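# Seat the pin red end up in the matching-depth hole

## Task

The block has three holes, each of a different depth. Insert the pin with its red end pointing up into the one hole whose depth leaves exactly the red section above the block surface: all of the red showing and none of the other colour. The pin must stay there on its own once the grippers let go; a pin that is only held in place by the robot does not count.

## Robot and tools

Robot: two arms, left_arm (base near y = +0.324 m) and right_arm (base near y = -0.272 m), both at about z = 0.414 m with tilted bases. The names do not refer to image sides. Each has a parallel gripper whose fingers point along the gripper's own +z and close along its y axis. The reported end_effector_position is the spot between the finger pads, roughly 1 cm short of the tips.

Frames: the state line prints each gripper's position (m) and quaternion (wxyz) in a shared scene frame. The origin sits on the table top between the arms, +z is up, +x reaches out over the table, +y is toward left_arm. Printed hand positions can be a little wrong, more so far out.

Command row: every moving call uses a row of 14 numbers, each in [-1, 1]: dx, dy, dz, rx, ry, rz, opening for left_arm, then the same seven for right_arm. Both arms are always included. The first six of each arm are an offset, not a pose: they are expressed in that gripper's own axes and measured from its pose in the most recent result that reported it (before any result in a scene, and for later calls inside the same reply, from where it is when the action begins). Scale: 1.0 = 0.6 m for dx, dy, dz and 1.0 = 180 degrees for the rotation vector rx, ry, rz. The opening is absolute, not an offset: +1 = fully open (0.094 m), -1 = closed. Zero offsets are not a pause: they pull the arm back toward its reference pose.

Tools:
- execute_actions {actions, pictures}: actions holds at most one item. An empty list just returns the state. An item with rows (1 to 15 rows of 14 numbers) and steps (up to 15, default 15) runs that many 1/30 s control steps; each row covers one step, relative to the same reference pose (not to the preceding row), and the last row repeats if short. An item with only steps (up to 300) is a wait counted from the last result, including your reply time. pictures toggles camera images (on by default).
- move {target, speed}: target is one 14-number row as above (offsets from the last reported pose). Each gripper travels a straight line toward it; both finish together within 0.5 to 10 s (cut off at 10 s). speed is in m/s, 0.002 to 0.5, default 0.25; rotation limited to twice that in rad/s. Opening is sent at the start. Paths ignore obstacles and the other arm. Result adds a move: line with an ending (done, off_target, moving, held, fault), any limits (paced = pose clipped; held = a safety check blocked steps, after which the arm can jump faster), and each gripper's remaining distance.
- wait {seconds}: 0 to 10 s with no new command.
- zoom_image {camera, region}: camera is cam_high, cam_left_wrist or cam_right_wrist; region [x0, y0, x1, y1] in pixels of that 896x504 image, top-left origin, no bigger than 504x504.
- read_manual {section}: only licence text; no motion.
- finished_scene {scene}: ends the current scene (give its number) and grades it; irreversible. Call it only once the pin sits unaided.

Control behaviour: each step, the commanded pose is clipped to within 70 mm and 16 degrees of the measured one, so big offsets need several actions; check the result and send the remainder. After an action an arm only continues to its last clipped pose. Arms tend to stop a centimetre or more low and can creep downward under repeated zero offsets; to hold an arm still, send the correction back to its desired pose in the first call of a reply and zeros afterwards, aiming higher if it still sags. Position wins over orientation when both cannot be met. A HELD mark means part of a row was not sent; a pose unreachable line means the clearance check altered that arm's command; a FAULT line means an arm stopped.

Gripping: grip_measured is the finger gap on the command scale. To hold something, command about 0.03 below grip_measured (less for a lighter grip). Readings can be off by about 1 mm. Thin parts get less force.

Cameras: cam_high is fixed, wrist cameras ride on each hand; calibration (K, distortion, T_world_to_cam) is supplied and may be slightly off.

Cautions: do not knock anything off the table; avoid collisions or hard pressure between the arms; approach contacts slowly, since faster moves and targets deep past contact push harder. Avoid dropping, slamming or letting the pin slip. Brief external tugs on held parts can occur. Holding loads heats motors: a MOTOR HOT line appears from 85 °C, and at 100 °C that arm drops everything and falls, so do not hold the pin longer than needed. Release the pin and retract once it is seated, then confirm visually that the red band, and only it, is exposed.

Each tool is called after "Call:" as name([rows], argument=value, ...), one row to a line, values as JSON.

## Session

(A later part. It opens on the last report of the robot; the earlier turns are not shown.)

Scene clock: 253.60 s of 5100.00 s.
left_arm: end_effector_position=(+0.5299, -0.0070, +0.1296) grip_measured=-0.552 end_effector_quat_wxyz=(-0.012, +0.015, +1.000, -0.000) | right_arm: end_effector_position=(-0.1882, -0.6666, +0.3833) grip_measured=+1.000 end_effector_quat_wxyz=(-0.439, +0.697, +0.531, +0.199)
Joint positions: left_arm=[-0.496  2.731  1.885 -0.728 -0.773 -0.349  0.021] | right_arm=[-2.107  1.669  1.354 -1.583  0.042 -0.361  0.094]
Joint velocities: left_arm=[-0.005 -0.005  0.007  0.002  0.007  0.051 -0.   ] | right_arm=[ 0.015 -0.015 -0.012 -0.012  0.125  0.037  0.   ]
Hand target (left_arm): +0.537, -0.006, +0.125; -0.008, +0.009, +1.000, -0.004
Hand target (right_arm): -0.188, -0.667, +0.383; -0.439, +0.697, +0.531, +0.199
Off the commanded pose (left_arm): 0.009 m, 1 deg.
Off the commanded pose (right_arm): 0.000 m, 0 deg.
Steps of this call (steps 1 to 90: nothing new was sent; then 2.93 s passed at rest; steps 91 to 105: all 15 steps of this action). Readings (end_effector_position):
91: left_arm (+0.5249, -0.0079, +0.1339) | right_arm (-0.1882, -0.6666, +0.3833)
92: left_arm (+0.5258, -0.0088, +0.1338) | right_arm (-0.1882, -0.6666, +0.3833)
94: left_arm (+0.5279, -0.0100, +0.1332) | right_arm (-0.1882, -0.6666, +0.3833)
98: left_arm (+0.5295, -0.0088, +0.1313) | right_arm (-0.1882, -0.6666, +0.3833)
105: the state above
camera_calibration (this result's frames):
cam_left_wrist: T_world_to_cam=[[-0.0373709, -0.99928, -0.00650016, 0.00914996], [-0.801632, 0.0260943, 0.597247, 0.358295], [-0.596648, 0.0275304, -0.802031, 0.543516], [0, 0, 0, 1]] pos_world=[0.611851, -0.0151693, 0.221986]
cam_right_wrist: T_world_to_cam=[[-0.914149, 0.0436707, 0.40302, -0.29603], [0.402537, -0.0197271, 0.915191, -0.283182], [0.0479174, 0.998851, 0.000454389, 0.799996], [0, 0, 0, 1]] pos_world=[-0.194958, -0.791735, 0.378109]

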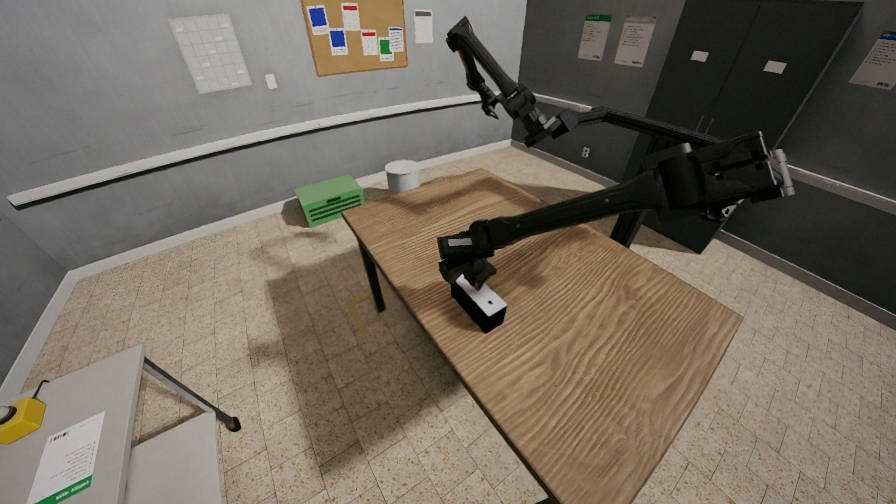

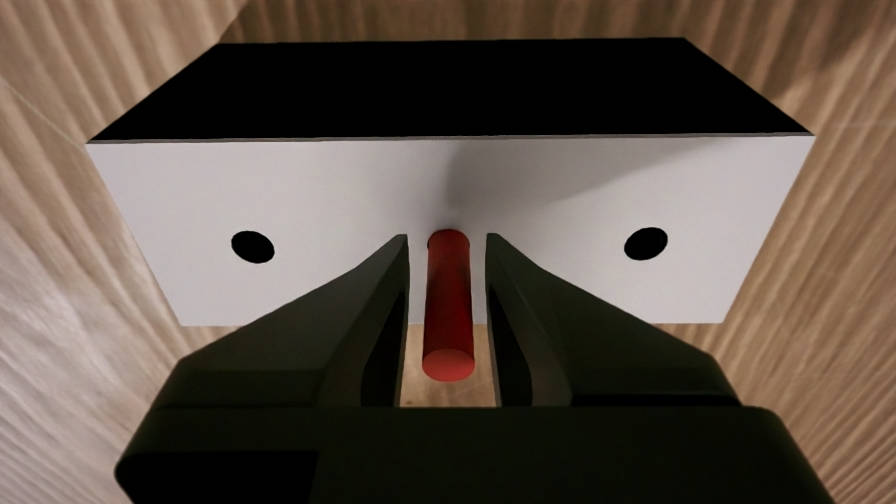

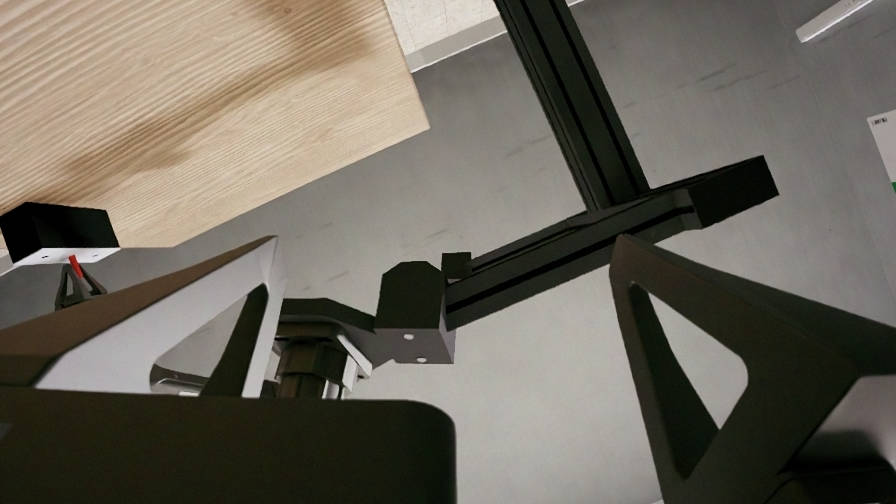

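Call:
execute_actions([
  {"rows":[[-0.008,0.001,0.011,0.002,-0.003,-0.004,-0.55,0,0,0,0,0,0,1],[-0.004,0.001,0.015,0.002,-0.003,-0.004,-0.55,0,0,0,0,0,0,1],[0,0.001,0.019,0.002,-0.003,-0.004,-0.55,0,0,0,0,0,0,1],[0.003,0.001,0.022,0.002,-0.003,-0.004,-0.55,0,0,0,0,0,0,1]]},
], pictures=false)

Call:
execute_actions([
  {"rows":[[-0.008,0.001,0,0.002,-0.003,-0.004,-0.55,0,0,0,0,0,0,1],[-0.008,0.001,-0.01,0.002,-0.003,-0.004,-0.55,0,0,0,0,0,0,1],[-0.008,0.001,-0.02,0.002,-0.003,-0.004,-0.55,0,0,0,0,0,0,1],[-0.008,0.001,-0.03,0.002,-0.003,-0.004,-0.55,0,0,0,0,0,0,1],[-0.008,0.001,-0.04,0.002,-0.003,-0.004,-0.55,0,0,0,0,0,0,1]]},
])

Scene clock: 265.20 s of 5100.00 s.
left_arm: end_effector_position=(+0.5283, -0.0085, +0.1248) grip_measured=-0.552 end_effector_quat_wxyz=(-0.007, +0.011, +1.000, -0.002) | right_arm: end_effector_position=(-0.1882, -0.6666, +0.3833) grip_measured=+1.000 end_effector_quat_wxyz=(-0.439, +0.697, +0.531, +0.199)
Joint positions: left_arm=[-0.493  2.734  1.872 -0.693 -0.773 -0.342  0.021] | right_arm=[-2.107  1.669  1.354 -1.583  0.042 -0.361  0.094]
Joint velocities: left_arm=[ 0.005 -0.005 -0.017  0.027 -0.037  0.007 -0.001] | right_arm=[-0.005 -0.005  0.017 -0.002 -0.022 -0.037  0.   ]
Hand target (left_arm): +0.527, -0.006, +0.116; -0.008, +0.009, +1.000, -0.003
Hand target (right_arm): -0.188, -0.667, +0.383; -0.439, +0.697, +0.531, +0.199
Off the commanded pose (left_arm): 0.009 m, 0 deg.
Off the commanded pose (right_arm): 0.000 m, 0 deg.
Steps of this call (steps 1 to 90: nothing new was sent; then 8.10 s passed at rest; steps 91 to 105: all 15 steps of this action). Readings (end_effector_position):
91: left_arm (+0.5301, -0.0071, +0.1296) | right_arm (-0.1882, -0.6666, +0.3833)
92: left_arm (+0.5308, -0.0074, +0.1295) | right_arm (-0.1882, -0.6666, +0.3833)
94: left_arm (+0.5318, -0.0083, +0.1287) | right_arm (-0.1882, -0.6666, +0.3833)
98: left_arm (+0.5299, -0.0089, +0.1268) | right_arm (-0.1882, -0.6666, +0.3833)
105: the state above

Scene clock: 265.70 s of 5100.00 s.
left_arm: end_effector_position=(+0.5237, -0.0055, +0.1261) grip_measured=-0.552 end_effector_quat_wxyz=(-0.012, +0.006, +1.000, -0.000) | right_arm: end_effector_position=(-0.1882, -0.6666, +0.3833) grip_measured=+1.000 end_effector_quat_wxyz=(-0.439, +0.697, +0.531, +0.199)
Joint positions: left_arm=[-0.493  2.726  1.86  -0.705 -0.773 -0.363  0.021] | right_arm=[-2.107  1.669  1.354 -1.583  0.042 -0.361  0.094]
Joint velocities: left_arm=[ 0.005 -0.005 -0.007  0.012 -0.007 -0.007  0.   ] | right_arm=[ 0.005 -0.015 -0.022 -0.017 -0.007 -0.037  0.   ]
Hand target (left_arm): +0.533, -0.008, +0.148; -0.002, +0.004, +1.000, -0.006
Hand target (right_arm): -0.188, -0.667, +0.383; -0.439, +0.697, +0.531, +0.199
Off the commanded pose (left_arm): 0.025 m, 1 deg.
Off the commanded pose (right_arm): 0.000 m, 0 deg.
Steps of this call (steps 1 to 15: all 15 steps of this action). Readings (end_effector_position):
1: left_arm (+0.5284, -0.0086, +0.1248) | right_arm (-0.1882, -0.6666, +0.3833)
2: left_arm (+0.5284, -0.0086, +0.1248) | right_arm (-0.1882, -0.6666, +0.3833)
4: left_arm (+0.5276, -0.0084, +0.1247) | right_arm (-0.1882, -0.6666, +0.3833)
8: left_arm (+0.5235, -0.0063, +0.1253) | right_arm (-0.1882, -0.6666, +0.3833)
15: the state above
camera_calibration (this result's frames):
cam_left_wrist: T_world_to_cam=[[-0.0193346, -0.999789, -0.0069178, 0.00102672], [-0.801995, 0.0113772, 0.597222, 0.355543], [-0.597017, 0.0170951, -0.802046, 0.537149], [0, 0, 0, 1]] pos_world=[0.605851, -0.0122012, 0.218488]
cam_right_wrist: T_world_to_cam=[[-0.914149, 0.0436707, 0.40302, -0.29603], [0.402537, -0.0197271, 0.915191, -0.283182], [0.0479174, 0.998851, 0.000454389, 0.799996], [0, 0, 0, 1]] pos_world=[-0.194958, -0.791735, 0.378109]

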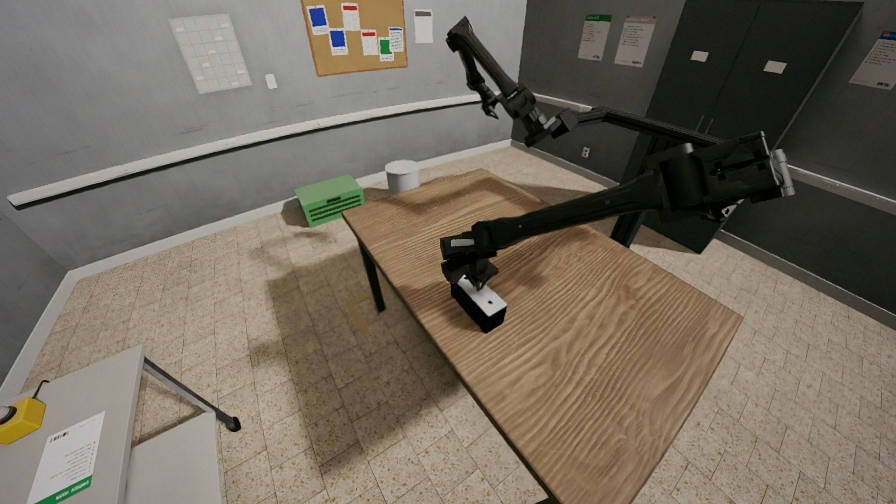

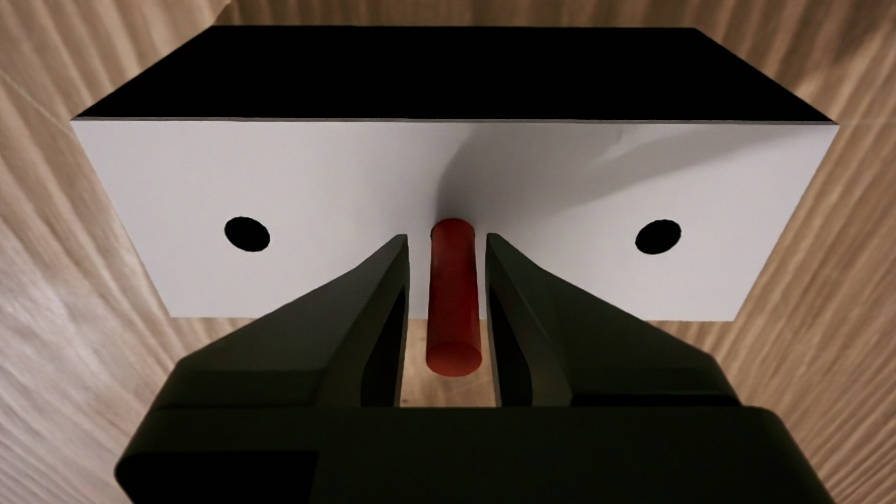

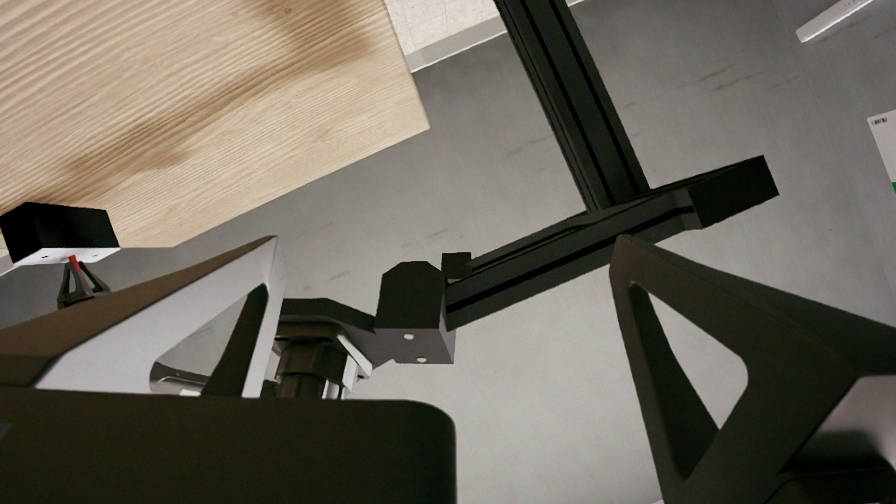

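Move waist: target −y,+z.

Call:
execute_actions([
  {"rows":[[-0.015,-0.007,-0.04,0.004,-0.006,-0.001,-0.55,0,0,0,0,0,0,1],[-0.015,-0.009,-0.042,0.004,-0.006,-0.001,-0.55,0,0,0,0,0,0,1]]},
], pictures=false)

Scene clock: 269.77 s of 5100.00 s.
left_arm: end_effector_position=(+0.5223, -0.0046, +0.1266) grip_measured=-0.552 end_effector_quat_wxyz=(-0.016, +0.005, +1.000, +0.001) | right_arm: end_effector_position=(-0.1882, -0.6666, +0.3833) grip_measured=+1.000 end_effector_quat_wxyz=(-0.439, +0.697, +0.531, +0.199)
Joint positions: left_arm=[-0.493  2.725  1.86  -0.716 -0.772 -0.373  0.021] | right_arm=[-2.107  1.669  1.354 -1.583  0.042 -0.361  0.094]
Joint velocities: left_arm=[-0.005 -0.005 -0.012 -0.007  0.022 -0.081 -0.001] | right_arm=[-0.005 -0.005 -0.002 -0.007  0.037  0.022  0.   ]
Hand target (left_arm): +0.533, -0.011, +0.151; -0.003, +0.004, +1.000, -0.007
Hand target (right_arm): -0.188, -0.667, +0.383; -0.439, +0.697, +0.531, +0.199
Off the commanded pose (left_arm): 0.028 m, 2 deg.
Off the commanded pose (right_arm): 0.000 m, 0 deg.
Steps of this call (steps 1 to 90: nothing new was sent; then 0.57 s passed at rest; steps 91 to 105: all 15 steps of this action). Readings (end_effector_position):
91: left_arm (+0.5241, -0.0052, +0.1266) | right_arm (-0.1882, -0.6666, +0.3833)
92: left_arm (+0.5236, -0.0051, +0.1266) | right_arm (-0.1882, -0.6666, +0.3833)
94: left_arm (+0.5228, -0.0048, +0.1266) | right_arm (-0.1882, -0.6666, +0.3833)
98: left_arm (+0.5224, -0.0047, +0.1266) | right_arm (-0.1882, -0.6666, +0.3833)
105: the state above

Call:
execute_actions([
  {"rows":[[-0.018,-0.014,-0.043,0.006,-0.009,-0.001,-0.55,0,0,0,0,0,0,1],[-0.019,-0.017,-0.046,0.007,-0.010,-0.001,-0.55,0,0,0,0,0,0,1]]},
], pictures=false)

Scene clock: 274.67 s of 5100.00 s.
left_arm: end_effector_position=(+0.5220, -0.0054, +0.1266) grip_measured=-0.552 end_effector_quat_wxyz=(-0.017, +0.003, +1.000, -0.002) | right_arm: end_effector_position=(-0.1882, -0.6666, +0.3833) grip_measured=+1.000 end_effector_quat_wxyz=(-0.439, +0.697, +0.531, +0.199)
Joint positions: left_arm=[-0.493  2.725  1.86  -0.716 -0.767 -0.376  0.021] | right_arm=[-2.107  1.669  1.354 -1.583  0.042 -0.361  0.094]
Joint velocities: left_arm=[-0.005  0.005  0.007 -0.012  0.007 -0.066 -0.   ] | right_arm=[-0.015  0.005 -0.007  0.007  0.007 -0.051  0.   ]
Hand target (left_arm): +0.534, -0.015, +0.154; +0.000, +0.003, +1.000, -0.011
Hand target (right_arm): -0.188, -0.667, +0.383; -0.439, +0.697, +0.531, +0.199
Off the commanded pose (left_arm): 0.031 m, 2 deg.
Off the commanded pose (right_arm): 0.000 m, 0 deg.
Steps of this call (steps 1 to 90: nothing new was sent; then 1.40 s passed at rest; steps 91 to 105: all 15 steps of this action). Readings (end_effector_position):
91: left_arm (+0.5223, -0.0048, +0.1266) | right_arm (-0.1882, -0.6666, +0.3833)
92: left_arm (+0.5221, -0.0051, +0.1266) | right_arm (-0.1882, -0.6666, +0.3833)
94: left_arm (+0.5220, -0.0054, +0.1266) | right_arm (-0.1882, -0.6666, +0.3833)
98: left_arm (+0.5220, -0.0054, +0.1266) | right_arm (-0.1882, -0.6666, +0.3833)
105: the state above

Call:
execute_actions([
  {"rows":[[-0.019,-0.019,-0.049,0.005,-0.012,0,-0.55,0,0,0,0,0,0,1],[-0.019,-0.022,-0.052,0.005,-0.013,0,-0.55,0,0,0,0,0,0,1]]},
])

Scene clock: 280.93 s of 5100.00 s.
left_arm: end_effector_position=(+0.5215, -0.0101, +0.1311) grip_measured=-0.552 end_effector_quat_wxyz=(-0.013, +0.004, +1.000, -0.003) | right_arm: end_effector_position=(-0.1882, -0.6666, +0.3833) grip_measured=+1.000 end_effector_quat_wxyz=(-0.439, +0.697, +0.531, +0.199)
Joint positions: left_arm=[-0.503  2.725  1.86  -0.716 -0.767 -0.381  0.021] | right_arm=[-2.107  1.669  1.354 -1.583  0.042 -0.361  0.094]
Joint velocities: left_arm=[-0.005 -0.005 -0.012 -0.002 -0.022 -0.022 -0.   ] | right_arm=[-0.005 -0.024  0.007  0.012  0.037 -0.007  0.   ]
Hand target (left_arm): +0.534, -0.019, +0.157; +0.004, +0.003, +1.000, -0.010
Hand target (right_arm): -0.188, -0.667, +0.383; -0.439, +0.697, +0.531, +0.199
Off the commanded pose (left_arm): 0.031 m, 2 deg.
Off the commanded pose (right_arm): 0.000 m, 0 deg.
Steps of this call (steps 1 to 90: nothing new was sent; then 2.77 s passed at rest; steps 91 to 105: all 15 steps of this action). Readings (end_effector_position):
91: left_arm (+0.5220, -0.0054, +0.1266) | right_arm (-0.1882, -0.6666, +0.3833)
92: left_arm (+0.5220, -0.0056, +0.1268) | right_arm (-0.1882, -0.6666, +0.3833)
94: left_arm (+0.5219, -0.0063, +0.1275) | right_arm (-0.1882, -0.6666, +0.3833)
98: left_arm (+0.5217, -0.0085, +0.1295) | right_arm (-0.1882, -0.6666, +0.3833)
105: the state above
camera_calibration (this result's frames):
cam_left_wrist: T_world_to_cam=[[-0.0146574, -0.999892, -0.00136046, -0.00670624], [-0.800724, 0.0109229, 0.598933, 0.349922], [-0.598854, 0.00986813, -0.800798, 0.540652], [0, 0, 0, 1]] pos_world=[0.603864, -0.0158629, 0.223364]
cam_right_wrist: T_world_to_cam=[[-0.914149, 0.0436707, 0.40302, -0.29603], [0.402537, -0.0197271, 0.915191, -0.283182], [0.0479174, 0.998851, 0.000454389, 0.799996], [0, 0, 0, 1]] pos_world=[-0.194958, -0.791735, 0.378109]

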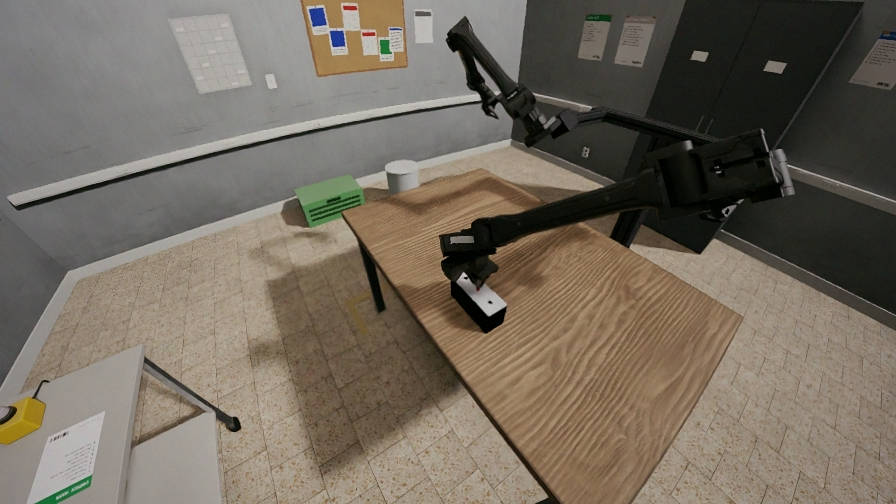

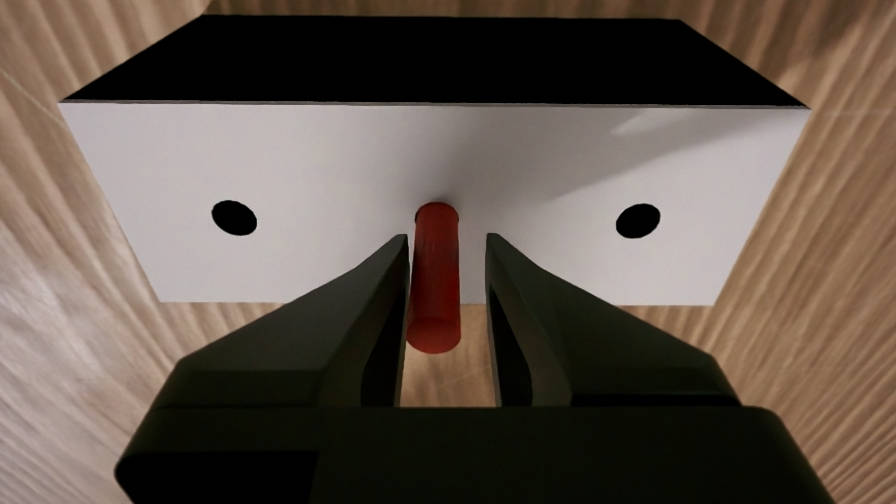

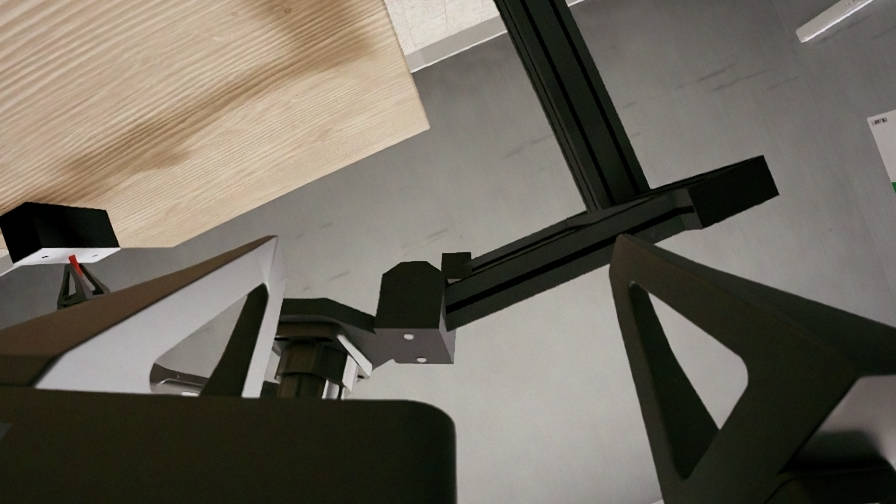

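Call:
execute_actions([
  {"rows":[[-0.02,-0.012,-0.046,0.005,-0.011,0,-0.55,0,0,0,0,0,0,1],[-0.02,-0.010,-0.048,0.006,-0.011,0,-0.55,0,0,0,0,0,0,1]]},
], pictures=false)

Scene clock: 285.57 s of 5100.00 s.
left_arm: end_effector_position=(+0.5246, -0.0081, +0.1341) grip_measured=-0.552 end_effector_quat_wxyz=(-0.011, +0.001, +1.000, -0.004) | right_arm: end_effector_position=(-0.1882, -0.6666, +0.3833) grip_measured=+1.000 end_effector_quat_wxyz=(-0.439, +0.697, +0.531, +0.199)
Joint positions: left_arm=[-0.503  2.717  1.858 -0.716 -0.767 -0.382  0.021] | right_arm=[-2.107  1.669  1.354 -1.583  0.042 -0.361  0.094]
Joint velocities: left_arm=[-0.005  0.005 -0.012 -0.017 -0.066 -0.037 -0.   ] | right_arm=[-0.005 -0.015  0.007  0.007 -0.11   0.037  0.   ]
Hand target (left_arm): +0.534, -0.016, +0.159; +0.004, +0.004, +1.000, -0.013
Hand target (right_arm): -0.188, -0.667, +0.383; -0.439, +0.697, +0.531, +0.199
Off the commanded pose (left_arm): 0.028 m, 2 deg.
Off the commanded pose (right_arm): 0.000 m, 0 deg.
Steps of this call (steps 1 to 90: nothing new was sent; then 1.13 s passed at rest; steps 91 to 105: all 15 steps of this action). Readings (end_effector_position):
91: left_arm (+0.5215, -0.0101, +0.1311) | right_arm (-0.1882, -0.6666, +0.3833)
92: left_arm (+0.5217, -0.0100, +0.1313) | right_arm (-0.1882, -0.6666, +0.3833)
94: left_arm (+0.5217, -0.0097, +0.1316) | right_arm (-0.1882, -0.6666, +0.3833)
98: left_arm (+0.5232, -0.0088, +0.1329) | right_arm (-0.1882, -0.6666, +0.3833)
105: the state above

Close, then lift.

Call:
execute_actions([
  {"rows":[[-0.015,-0.013,-0.042,0.005,-0.0095,0.002,-0.65,0,0,0,0,0,0,1],[-0.015,-0.013,-0.042,0.005,-0.0095,0.002,-0.7,0,0,0,0,0,0,1],[-0.015,-0.013,-0.042,0.005,-0.0095,0.002,-0.73,0,0,0,0,0,0,1],[-0.015,-0.013,-0.042,0.005,-0.0095,0.002,-0.76,0,0,0,0,0,0,1],[-0.015,-0.013,-0.042,0.005,-0.0095,0.002,-0.805,0,0,0,0,0,0,1]]},
], pictures=false)

Call:
execute_actions([
  {"rows":[[-0.015,-0.012,-0.046,0.004,-0.009,0.002,-0.805,0,0,0,0,0,0,1],[-0.015,-0.012,-0.05,0.004,-0.009,0.002,-0.805,0,0,0,0,0,0,1],[-0.015,-0.012,-0.055,0.004,-0.009,0.002,-0.805,0,0,0,0,0,0,1],[-0.015,-0.012,-0.06,0.004,-0.009,0.002,-0.805,0,0,0,0,0,0,1],[-0.015,-0.012,-0.065,0.004,-0.009,0.002,-0.805,0,0,0,0,0,0,1],[-0.015,-0.012,-0.07,0.004,-0.009,0.002,-0.805,0,0,0,0,0,0,1],[-0.015,-0.012,-0.075,0.004,-0.009,0.002,-0.805,0,0,0,0,0,0,1]]},
])

Scene clock: 296.90 s of 5100.00 s.
left_arm: end_effector_position=(+0.5251, -0.0075, +0.1345) grip_measured=-0.773 end_effector_quat_wxyz=(-0.011, +0.001, +1.000, -0.003) | right_arm: end_effector_position=(-0.1882, -0.6666, +0.3833) grip_measured=+1.000 end_effector_quat_wxyz=(-0.439, +0.697, +0.531, +0.199)
Joint positions: left_arm=[-0.503  2.716  1.857 -0.716 -0.769 -0.382  0.011] | right_arm=[-2.107  1.669  1.354 -1.583  0.042 -0.361  0.094]
Joint velocities: left_arm=[-0.005 -0.005 -0.007  0.002 -0.022 -0.037 -0.001] | right_arm=[-0.015  0.005  0.007 -0.002 -0.007  0.051  0.   ]
Hand target (left_arm): +0.534, -0.016, +0.159; +0.003, +0.004, +1.000, -0.012
Hand target (right_arm): -0.188, -0.667, +0.383; -0.439, +0.697, +0.531, +0.199
Off the commanded pose (left_arm): 0.027 m, 2 deg.
Off the commanded pose (right_arm): 0.000 m, 0 deg.
Steps of this call (steps 1 to 90: nothing new was sent; then 7.83 s passed at rest; steps 91 to 105: all 15 steps of this action). Readings (end_effector_position):
91: left_arm (+0.5246, -0.0081, +0.1341) | right_arm (-0.1882, -0.6666, +0.3833)
92: left_arm (+0.5246, -0.0081, +0.1341) | right_arm (-0.1882, -0.6666, +0.3833)
94: left_arm (+0.5251, -0.0076, +0.1344) | right_arm (-0.1882, -0.6666, +0.3833)
98: left_arm (+0.5251, -0.0075, +0.1345) | right_arm (-0.1882, -0.6666, +0.3833)
105: the state above

Scene clock: 297.40 s of 5100.00 s.
left_arm: end_effector_position=(+0.5251, -0.0072, +0.1482) grip_measured=-0.773 end_effector_quat_wxyz=(-0.013, +0.002, +1.000, -0.003) | right_arm: end_effector_position=(-0.1882, -0.6666, +0.3833) grip_measured=+1.000 end_effector_quat_wxyz=(-0.439, +0.697, +0.531, +0.199)
Joint positions: left_arm=[-0.517  2.697  1.852 -0.748 -0.766 -0.404  0.011] | right_arm=[-2.107  1.669  1.354 -1.583  0.042 -0.361  0.094]
Joint velocities: left_arm=[-0.024 -0.015  0.007 -0.037 -0.022 -0.051  0.001] | right_arm=[-0.005  0.005 -0.002 -0.007  0.066  0.037  0.   ]
Hand target (left_arm): +0.535, -0.015, +0.179; +0.003, +0.004, +1.000, -0.010
Hand target (right_arm): -0.188, -0.667, +0.383; -0.439, +0.697, +0.531, +0.199
Off the commanded pose (left_arm): 0.034 m, 2 deg.
Off the commanded pose (right_arm): 0.000 m, 0 deg.
Steps of this call (steps 1 to 15: all 15 steps of this action). Readings (end_effector_position):
1: left_arm (+0.5251, -0.0075, +0.1345) | right_arm (-0.1882, -0.6666, +0.3833)
2: left_arm (+0.5249, -0.0075, +0.1345) | right_arm (-0.1882, -0.6666, +0.3833)
4: left_arm (+0.5246, -0.0070, +0.1349) | right_arm (-0.1882, -0.6666, +0.3833)
8: left_arm (+0.5248, -0.0067, +0.1384) | right_arm (-0.1882, -0.6666, +0.3833)
15: the state above
camera_calibration (this result's frames):
cam_left_wrist: T_world_to_cam=[[-0.0116679, -0.999932, -0.000425809, -0.00542128], [-0.800779, 0.00908902, 0.598891, 0.342566], [-0.598846, 0.00732878, -0.80083, 0.556473], [0, 0, 0, 1]] pos_world=[0.607498, -0.0126128, 0.240479]
cam_right_wrist: T_world_to_cam=[[-0.914149, 0.0436707, 0.40302, -0.29603], [0.402537, -0.0197271, 0.915191, -0.283182], [0.0479174, 0.998851, 0.000454389, 0.799996], [0, 0, 0, 1]] pos_world=[-0.194958, -0.791735, 0.378109]

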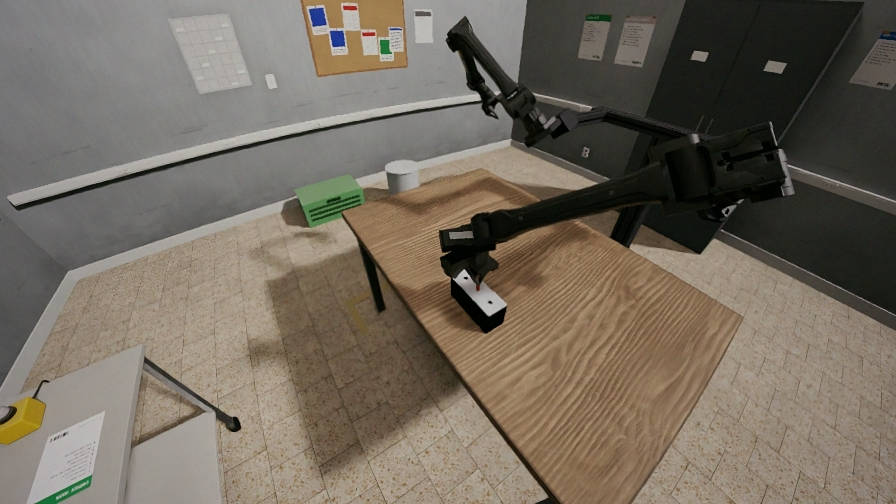

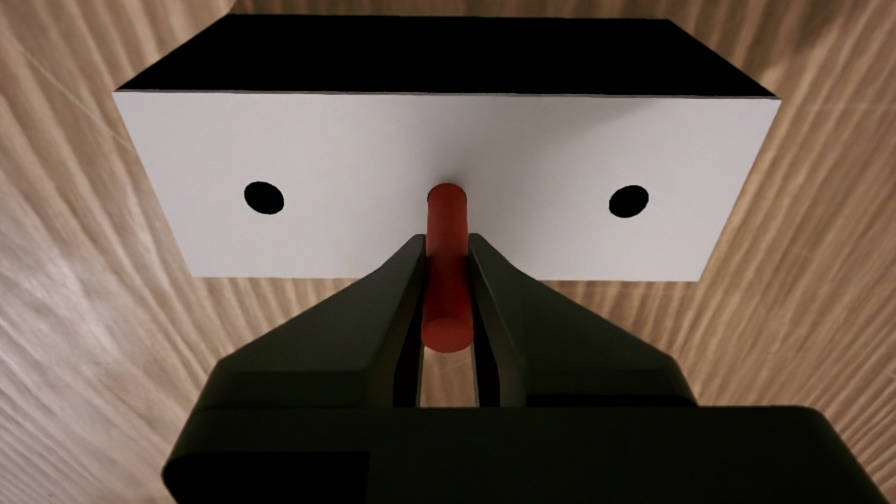

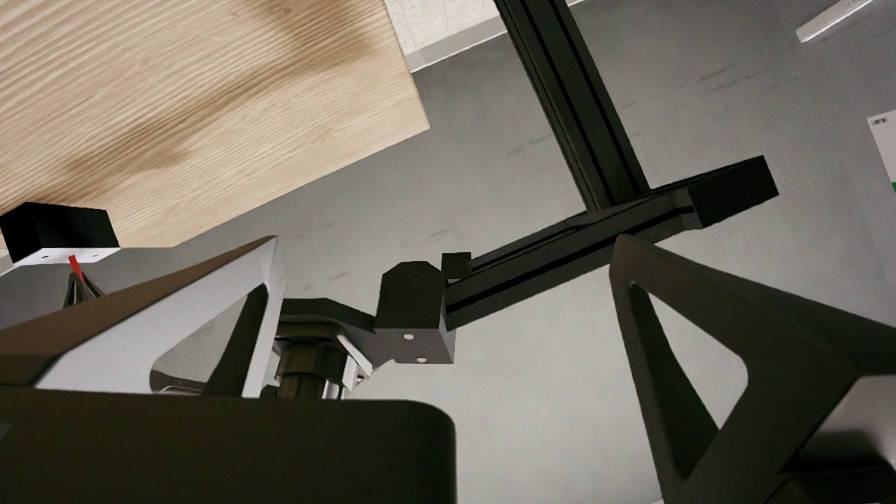

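Good. Exit at ≈0.208.

Call:
execute_actions([
  {"rows":[[-0.015,-0.012,-0.057,0.004,-0.01,0.001,-0.805,0,0,0,0,0,0,1],[-0.015,-0.012,-0.063,0.004,-0.01,0.001,-0.805,0,0,0,0,0,0,1],[-0.015,-0.012,-0.07,0.004,-0.01,0.001,-0.805,0,0,0,0,0,0,1],[-0.015,-0.012,-0.078,0.004,-0.01,0.001,-0.805,0,0,0,0,0,0,1],[-0.015,-0.012,-0.086,0.004,-0.01,0.001,-0.805,0,0,0,0,0,0,1],[-0.014,-0.012,-0.094,0.004,-0.01,0.001,-0.805,0,0,0,0,0,0,1],[-0.014,-0.012,-0.102,0.004,-0.01,0.001,-0.805,0,0,0,0,0,0,1]]},
], pictures=false)

Call:
execute_actions([
  {"rows":[[-0.015,-0.012,-0.057,0.004,-0.01,0.001,-0.805,0,0,0,0,0,0,1],[-0.015,-0.012,-0.063,0.004,-0.01,0.001,-0.805,0,0,0,0,0,0,1],[-0.015,-0.012,-0.07,0.004,-0.01,0.001,-0.805,0,0,0,0,0,0,1],[-0.015,-0.012,-0.078,0.004,-0.01,0.001,-0.805,0,0,0,0,0,0,1],[-0.015,-0.012,-0.086,0.004,-0.01,0.001,-0.805,0,0,0,0,0,0,1],[-0.014,-0.012,-0.094,0.004,-0.01,0.001,-0.805,0,0,0,0,0,0,1],[-0.014,-0.012,-0.102,0.004,-0.01,0.001,-0.805,0,0,0,0,0,0,1]]},
])

Scene clock: 311.23 s of 5100.00 s.
left_arm: end_effector_position=(+0.5251, -0.0073, +0.1786) grip_measured=-0.773 end_effector_quat_wxyz=(-0.015, +0.005, +1.000, -0.003) | right_arm: end_effector_position=(-0.1882, -0.6666, +0.3833) grip_measured=+1.000 end_effector_quat_wxyz=(-0.439, +0.697, +0.531, +0.199)
Joint positions: left_arm=[-0.551  2.658  1.84  -0.812 -0.763 -0.447  0.011] | right_arm=[-2.107  1.669  1.354 -1.583  0.042 -0.361  0.094]
Joint velocities: left_arm=[ 0.005  0.005  0.017 -0.027  0.007 -0.066 -0.001] | right_arm=[-0.015 -0.005 -0.002  0.002 -0.081 -0.081  0.   ]
Hand target (left_arm): +0.535, -0.014, +0.209; +0.002, +0.004, +1.000, -0.010
Hand target (right_arm): -0.188, -0.667, +0.383; -0.439, +0.697, +0.531, +0.199
Off the commanded pose (left_arm): 0.033 m, 2 deg.
Off the commanded pose (right_arm): 0.000 m, 0 deg.
Steps of this call (steps 1 to 90: nothing new was sent; then 10.33 s passed at rest; steps 91 to 105: all 15 steps of this action). Readings (end_effector_position):
91: left_arm (+0.5248, -0.0071, +0.1485) | right_arm (-0.1882, -0.6666, +0.3833)
92: left_arm (+0.5246, -0.0068, +0.1487) | right_arm (-0.1882, -0.6666, +0.3833)
94: left_arm (+0.5242, -0.0068, +0.1500) | right_arm (-0.1882, -0.6666, +0.3833)
98: left_arm (+0.5245, -0.0067, +0.1603) | right_arm (-0.1882, -0.6666, +0.3833)
105: the state above

Scene clock: 311.73 s of 5100.00 s.
left_arm: end_effector_position=(+0.5270, -0.0087, +0.2108) grip_measured=-0.773 end_effector_quat_wxyz=(-0.014, +0.008, +1.000, -0.004) | right_arm: end_effector_position=(-0.1882, -0.6666, +0.3833) grip_measured=+1.000 end_effector_quat_wxyz=(-0.439, +0.697, +0.531, +0.199)
Joint positions: left_arm=[-0.586  2.623  1.84  -0.879 -0.761 -0.489  0.011] | right_arm=[-2.107  1.669  1.354 -1.583  0.042 -0.361  0.094]
Joint velocities: left_arm=[-0.044 -0.034  0.002 -0.002 -0.051 -0.095 -0.   ] | right_arm=[ 0.005 -0.005 -0.002  0.002 -0.051  0.007  0.   ]
Hand target (left_arm): +0.535, -0.014, +0.239; +0.001, +0.007, +1.000, -0.011
Hand target (right_arm): -0.188, -0.667, +0.383; -0.439, +0.697, +0.531, +0.199
Off the commanded pose (left_arm): 0.030 m, 2 deg.
Off the commanded pose (right_arm): 0.000 m, 0 deg.
Steps of this call (steps 1 to 15: all 15 steps of this action). Readings (end_effector_position):
1: left_arm (+0.5246, -0.0073, +0.1788) | right_arm (-0.1882, -0.6666, +0.3833)
2: left_arm (+0.5242, -0.0069, +0.1790) | right_arm (-0.1882, -0.6666, +0.3833)
4: left_arm (+0.5235, -0.0067, +0.1800) | right_arm (-0.1882, -0.6666, +0.3833)
8: left_arm (+0.5235, -0.0068, +0.1892) | right_arm (-0.1882, -0.6666, +0.3833)
15: the state above
camera_calibration (this result's frames):
cam_left_wrist: T_world_to_cam=[[-0.0225654, -0.999745, 0.000345522, -0.00127901], [-0.799275, 0.0182482, 0.600688, 0.305487], [-0.600541, 0.0132786, -0.799484, 0.60844], [0, 0, 0, 1]] pos_world=[0.609532, -0.0149325, 0.302936]
cam_right_wrist: T_world_to_cam=[[-0.914149, 0.0436707, 0.40302, -0.29603], [0.402537, -0.0197271, 0.915191, -0.283182], [0.0479174, 0.998851, 0.000454389, 0.799996], [0, 0, 0, 1]] pos_world=[-0.194958, -0.791735, 0.378109]

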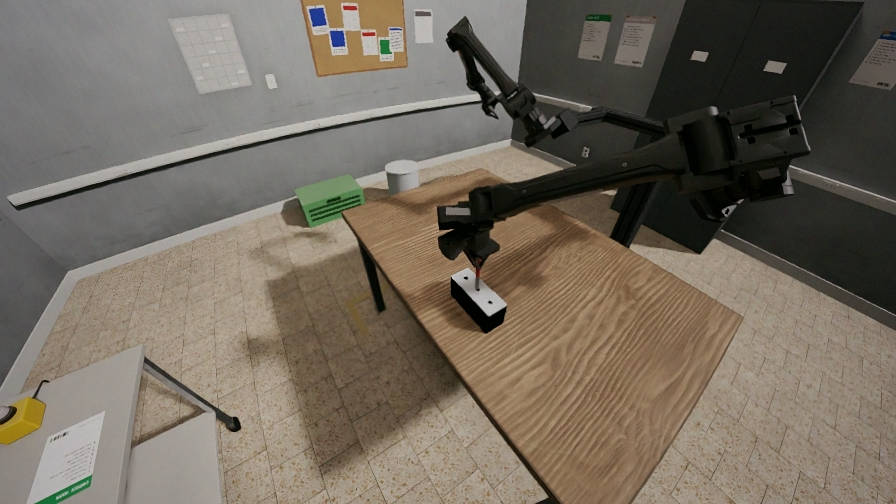

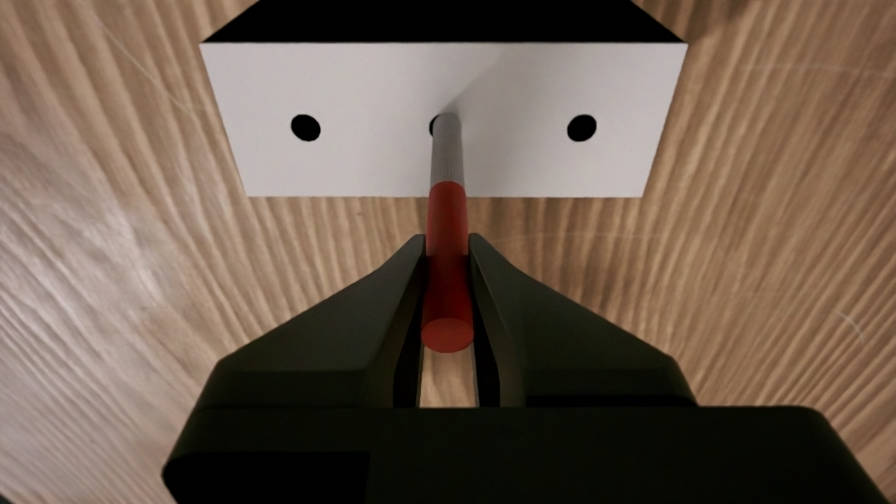

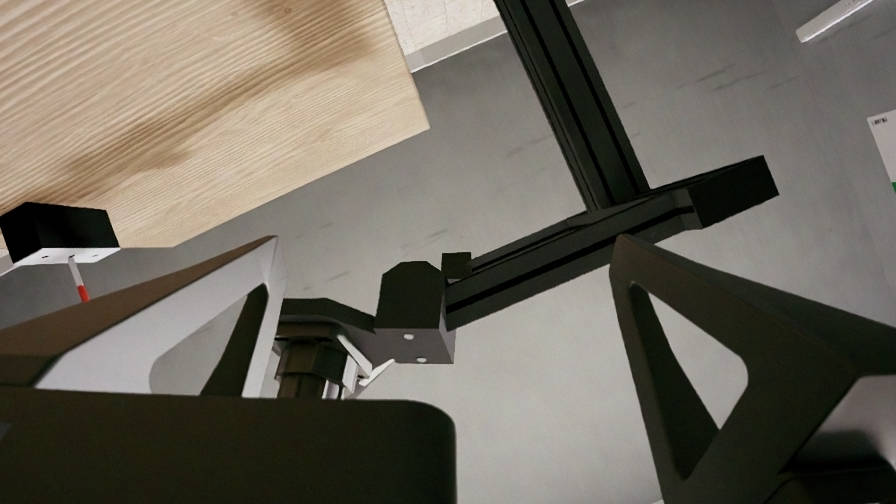

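Call:
execute_actions([
  {"rows":[[-0.014,-0.01,-0.06,0.003,-0.008,0,-0.805,0,0,0,0,0,0,1],[-0.014,-0.012,-0.07,0.003,-0.008,0,-0.805,0,0,0,0,0,0,1],[-0.014,-0.016,-0.08,0.003,-0.008,0,-0.805,0,0,0,0,0,0,1],[-0.014,-0.022,-0.09,0.003,-0.008,0,-0.805,0,0,0,0,0,0,1],[-0.016,-0.03,-0.09,0.003,-0.008,0,-0.805,0,0,0,0,0,0,1],[-0.017,-0.04,-0.09,0.003,-0.008,0,-0.805,0,0,0,0,0,0,1],[-0.018,-0.05,-0.09,0.003,-0.008,0,-0.805,0,0,0,0,0,0,1],[-0.019,-0.06,-0.09,0.003,-0.008,0,-0.805,0,0,0,0,0,0,1],[-0.02,-0.07,-0.09,0.003,-0.008,0,-0.805,0,0,0,0,0,0,1],[-0.021,-0.08,-0.09,0.003,-0.008,0,-0.805,0,0,0,0,0,0,1],[-0.022,-0.09,-0.09,0.002,-0.008,0,-0.805,0,0,0,0,0,0,1],[-0.023,-0.096,-0.09,0.002,-0.008,0,-0.805,0,0,0,0,0,0,1]]},
], pictures=false)

Call:
execute_actions([
  {"steps":15},
], pictures=false)

Scene clock: 320.93 s of 5100.00 s.
left_arm: end_effector_position=(+0.5439, -0.0458, +0.2485) grip_measured=-0.773 end_effector_quat_wxyz=(-0.008, +0.003, +1.000, -0.006) | right_arm: end_effector_position=(-0.1882, -0.6666, +0.3833) grip_measured=+1.000 end_effector_quat_wxyz=(-0.439, +0.697, +0.531, +0.199)
Joint positions: left_arm=[-0.652  2.689  2.014 -1.031 -0.756 -0.576  0.011] | right_arm=[-2.107  1.669  1.354 -1.583  0.042 -0.361  0.094]
Joint velocities: left_arm=[-0.181  0.181  0.315 -0.188  0.022 -0.154  0.   ] | right_arm=[-0.015  0.005 -0.012 -0.007 -0.022  0.022  0.   ]
Hand target (left_arm): +0.541, -0.065, +0.265; -0.001, +0.008, +1.000, -0.009
Hand target (right_arm): -0.188, -0.667, +0.383; -0.439, +0.697, +0.531, +0.199
Off the commanded pose (left_arm): 0.026 m, 1 deg.
Off the commanded pose (right_arm): 0.000 m, 0 deg.
Steps of this call (steps 1 to 90: nothing new was sent; then 5.70 s passed at rest; steps 91 to 105: all 15 steps of this action). Readings (end_effector_position):
91: left_arm (+0.5269, -0.0085, +0.2126) | right_arm (-0.1882, -0.6666, +0.3833)
92: left_arm (+0.5252, -0.0074, +0.2128) | right_arm (-0.1882, -0.6666, +0.3833)
94: left_arm (+0.5205, -0.0055, +0.2140) | right_arm (-0.1882, -0.6666, +0.3833)
98: left_arm (+0.5194, -0.0097, +0.2233) | right_arm (-0.1882, -0.6666, +0.3833)
105: the state above

Scene clock: 321.43 s of 5100.00 s.
left_arm: end_effector_position=(+0.5320, -0.0573, +0.2468) grip_measured=-0.773 end_effector_quat_wxyz=(-0.012, +0.012, +1.000, -0.002) | right_arm: end_effector_position=(-0.1882, -0.6666, +0.3833) grip_measured=+1.000 end_effector_quat_wxyz=(-0.439, +0.697, +0.531, +0.199)
Joint positions: left_arm=[-0.667  2.712  2.024 -1.048 -0.756 -0.591  0.011] | right_arm=[-2.107  1.669  1.354 -1.583  0.042 -0.361  0.094]
Joint velocities: left_arm=[ 0.005  0.005 -0.012 -0.032  0.037  0.007 -0.001] | right_arm=[ 0.015 -0.005 -0.002  0.002 -0.051 -0.037  0.   ]
Hand target (left_arm): +0.541, -0.065, +0.265; -0.001, +0.008, +1.000, -0.009
Hand target (right_arm): -0.188, -0.667, +0.383; -0.439, +0.697, +0.531, +0.199
Off the commanded pose (left_arm): 0.022 m, 1 deg.
Off the commanded pose (right_arm): 0.000 m, 0 deg.
Steps of this call (steps 1 to 15: nothing new was sent). Readings (end_effector_position):
1: left_arm (+0.5433, -0.0492, +0.2503) | right_arm (-0.1882, -0.6666, +0.3833)
2: left_arm (+0.5416, -0.0519, +0.2515) | right_arm (-0.1882, -0.6666, +0.3833)
4: left_arm (+0.5378, -0.0547, +0.2516) | right_arm (-0.1882, -0.6666, +0.3833)
8: left_arm (+0.5330, -0.0568, +0.2477) | right_arm (-0.1882, -0.6666, +0.3833)
15: the state above

Call:
move(target=[-0.016,-0.014,0.045,0.003,-0.007,-0.003,-0.805,0,0,0,0,0,0,1], speed=0.03)

Scene clock: 326.47 s of 5100.00 s.
left_arm: end_effector_position=(+0.5224, -0.0649, +0.2159) grip_measured=-0.773 end_effector_quat_wxyz=(-0.015, +0.019, +1.000, +0.000) | right_arm: end_effector_position=(-0.1882, -0.6666, +0.3833) grip_measured=+1.000 end_effector_quat_wxyz=(-0.439, +0.697, +0.531, +0.199)
Joint positions: left_arm=[-0.648  2.757  2.024 -0.995 -0.76  -0.556  0.011] | right_arm=[-2.107  1.669  1.354 -1.583  0.042 -0.361  0.094]
Joint velocities: left_arm=[-0.005 -0.015 -0.002  0.012  0.007  0.066  0.001] | right_arm=[-0.005  0.005 -0.012 -0.007  0.007 -0.007  0.   ]
Hand target (left_arm): +0.540, -0.065, +0.220; -0.001, +0.007, +1.000, -0.006
Hand target (right_arm): -0.188, -0.667, +0.383; -0.439, +0.697, +0.531, +0.199
Off the commanded pose (left_arm): 0.019 m, 2 deg.
Off the commanded pose (right_arm): 0.000 m, 0 deg.
After step 90, 0.67 s passed at rest.
move: off_target (left_arm)
camera_calibration (this result's frames):
cam_left_wrist: T_world_to_cam=[[-0.0459587, -0.998914, -0.00769708, -0.0436406], [-0.798057, 0.032081, 0.601727, 0.299763], [-0.600826, 0.0337973, -0.798665, 0.611768], [0, 0, 0, 1]] pos_world=[0.604789, -0.073886, 0.307887]
cam_right_wrist: T_world_to_cam=[[-0.914149, 0.0436707, 0.40302, -0.29603], [0.402537, -0.0197271, 0.915191, -0.283182], [0.0479174, 0.998851, 0.000454389, 0.799996], [0, 0, 0, 1]] pos_world=[-0.194958, -0.791735, 0.378109]

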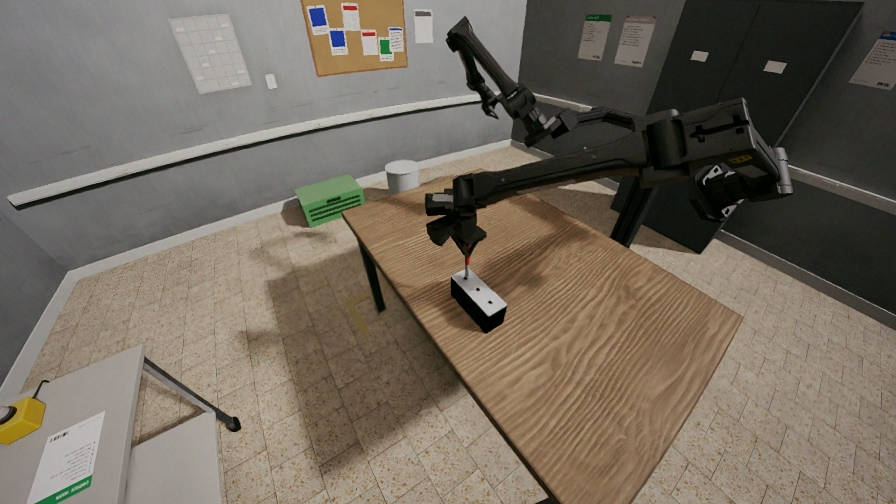

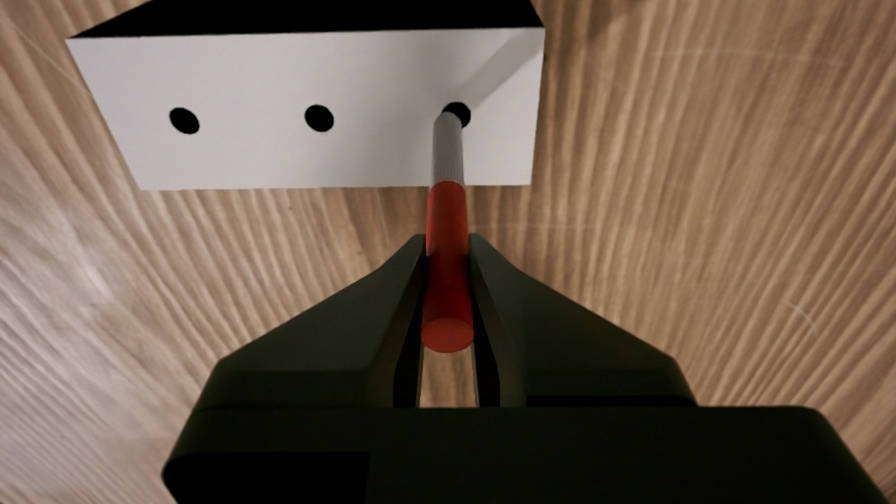

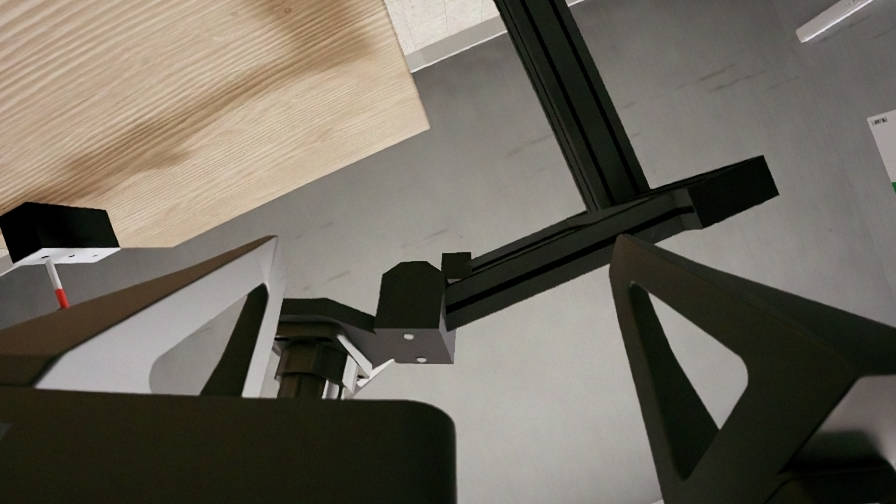

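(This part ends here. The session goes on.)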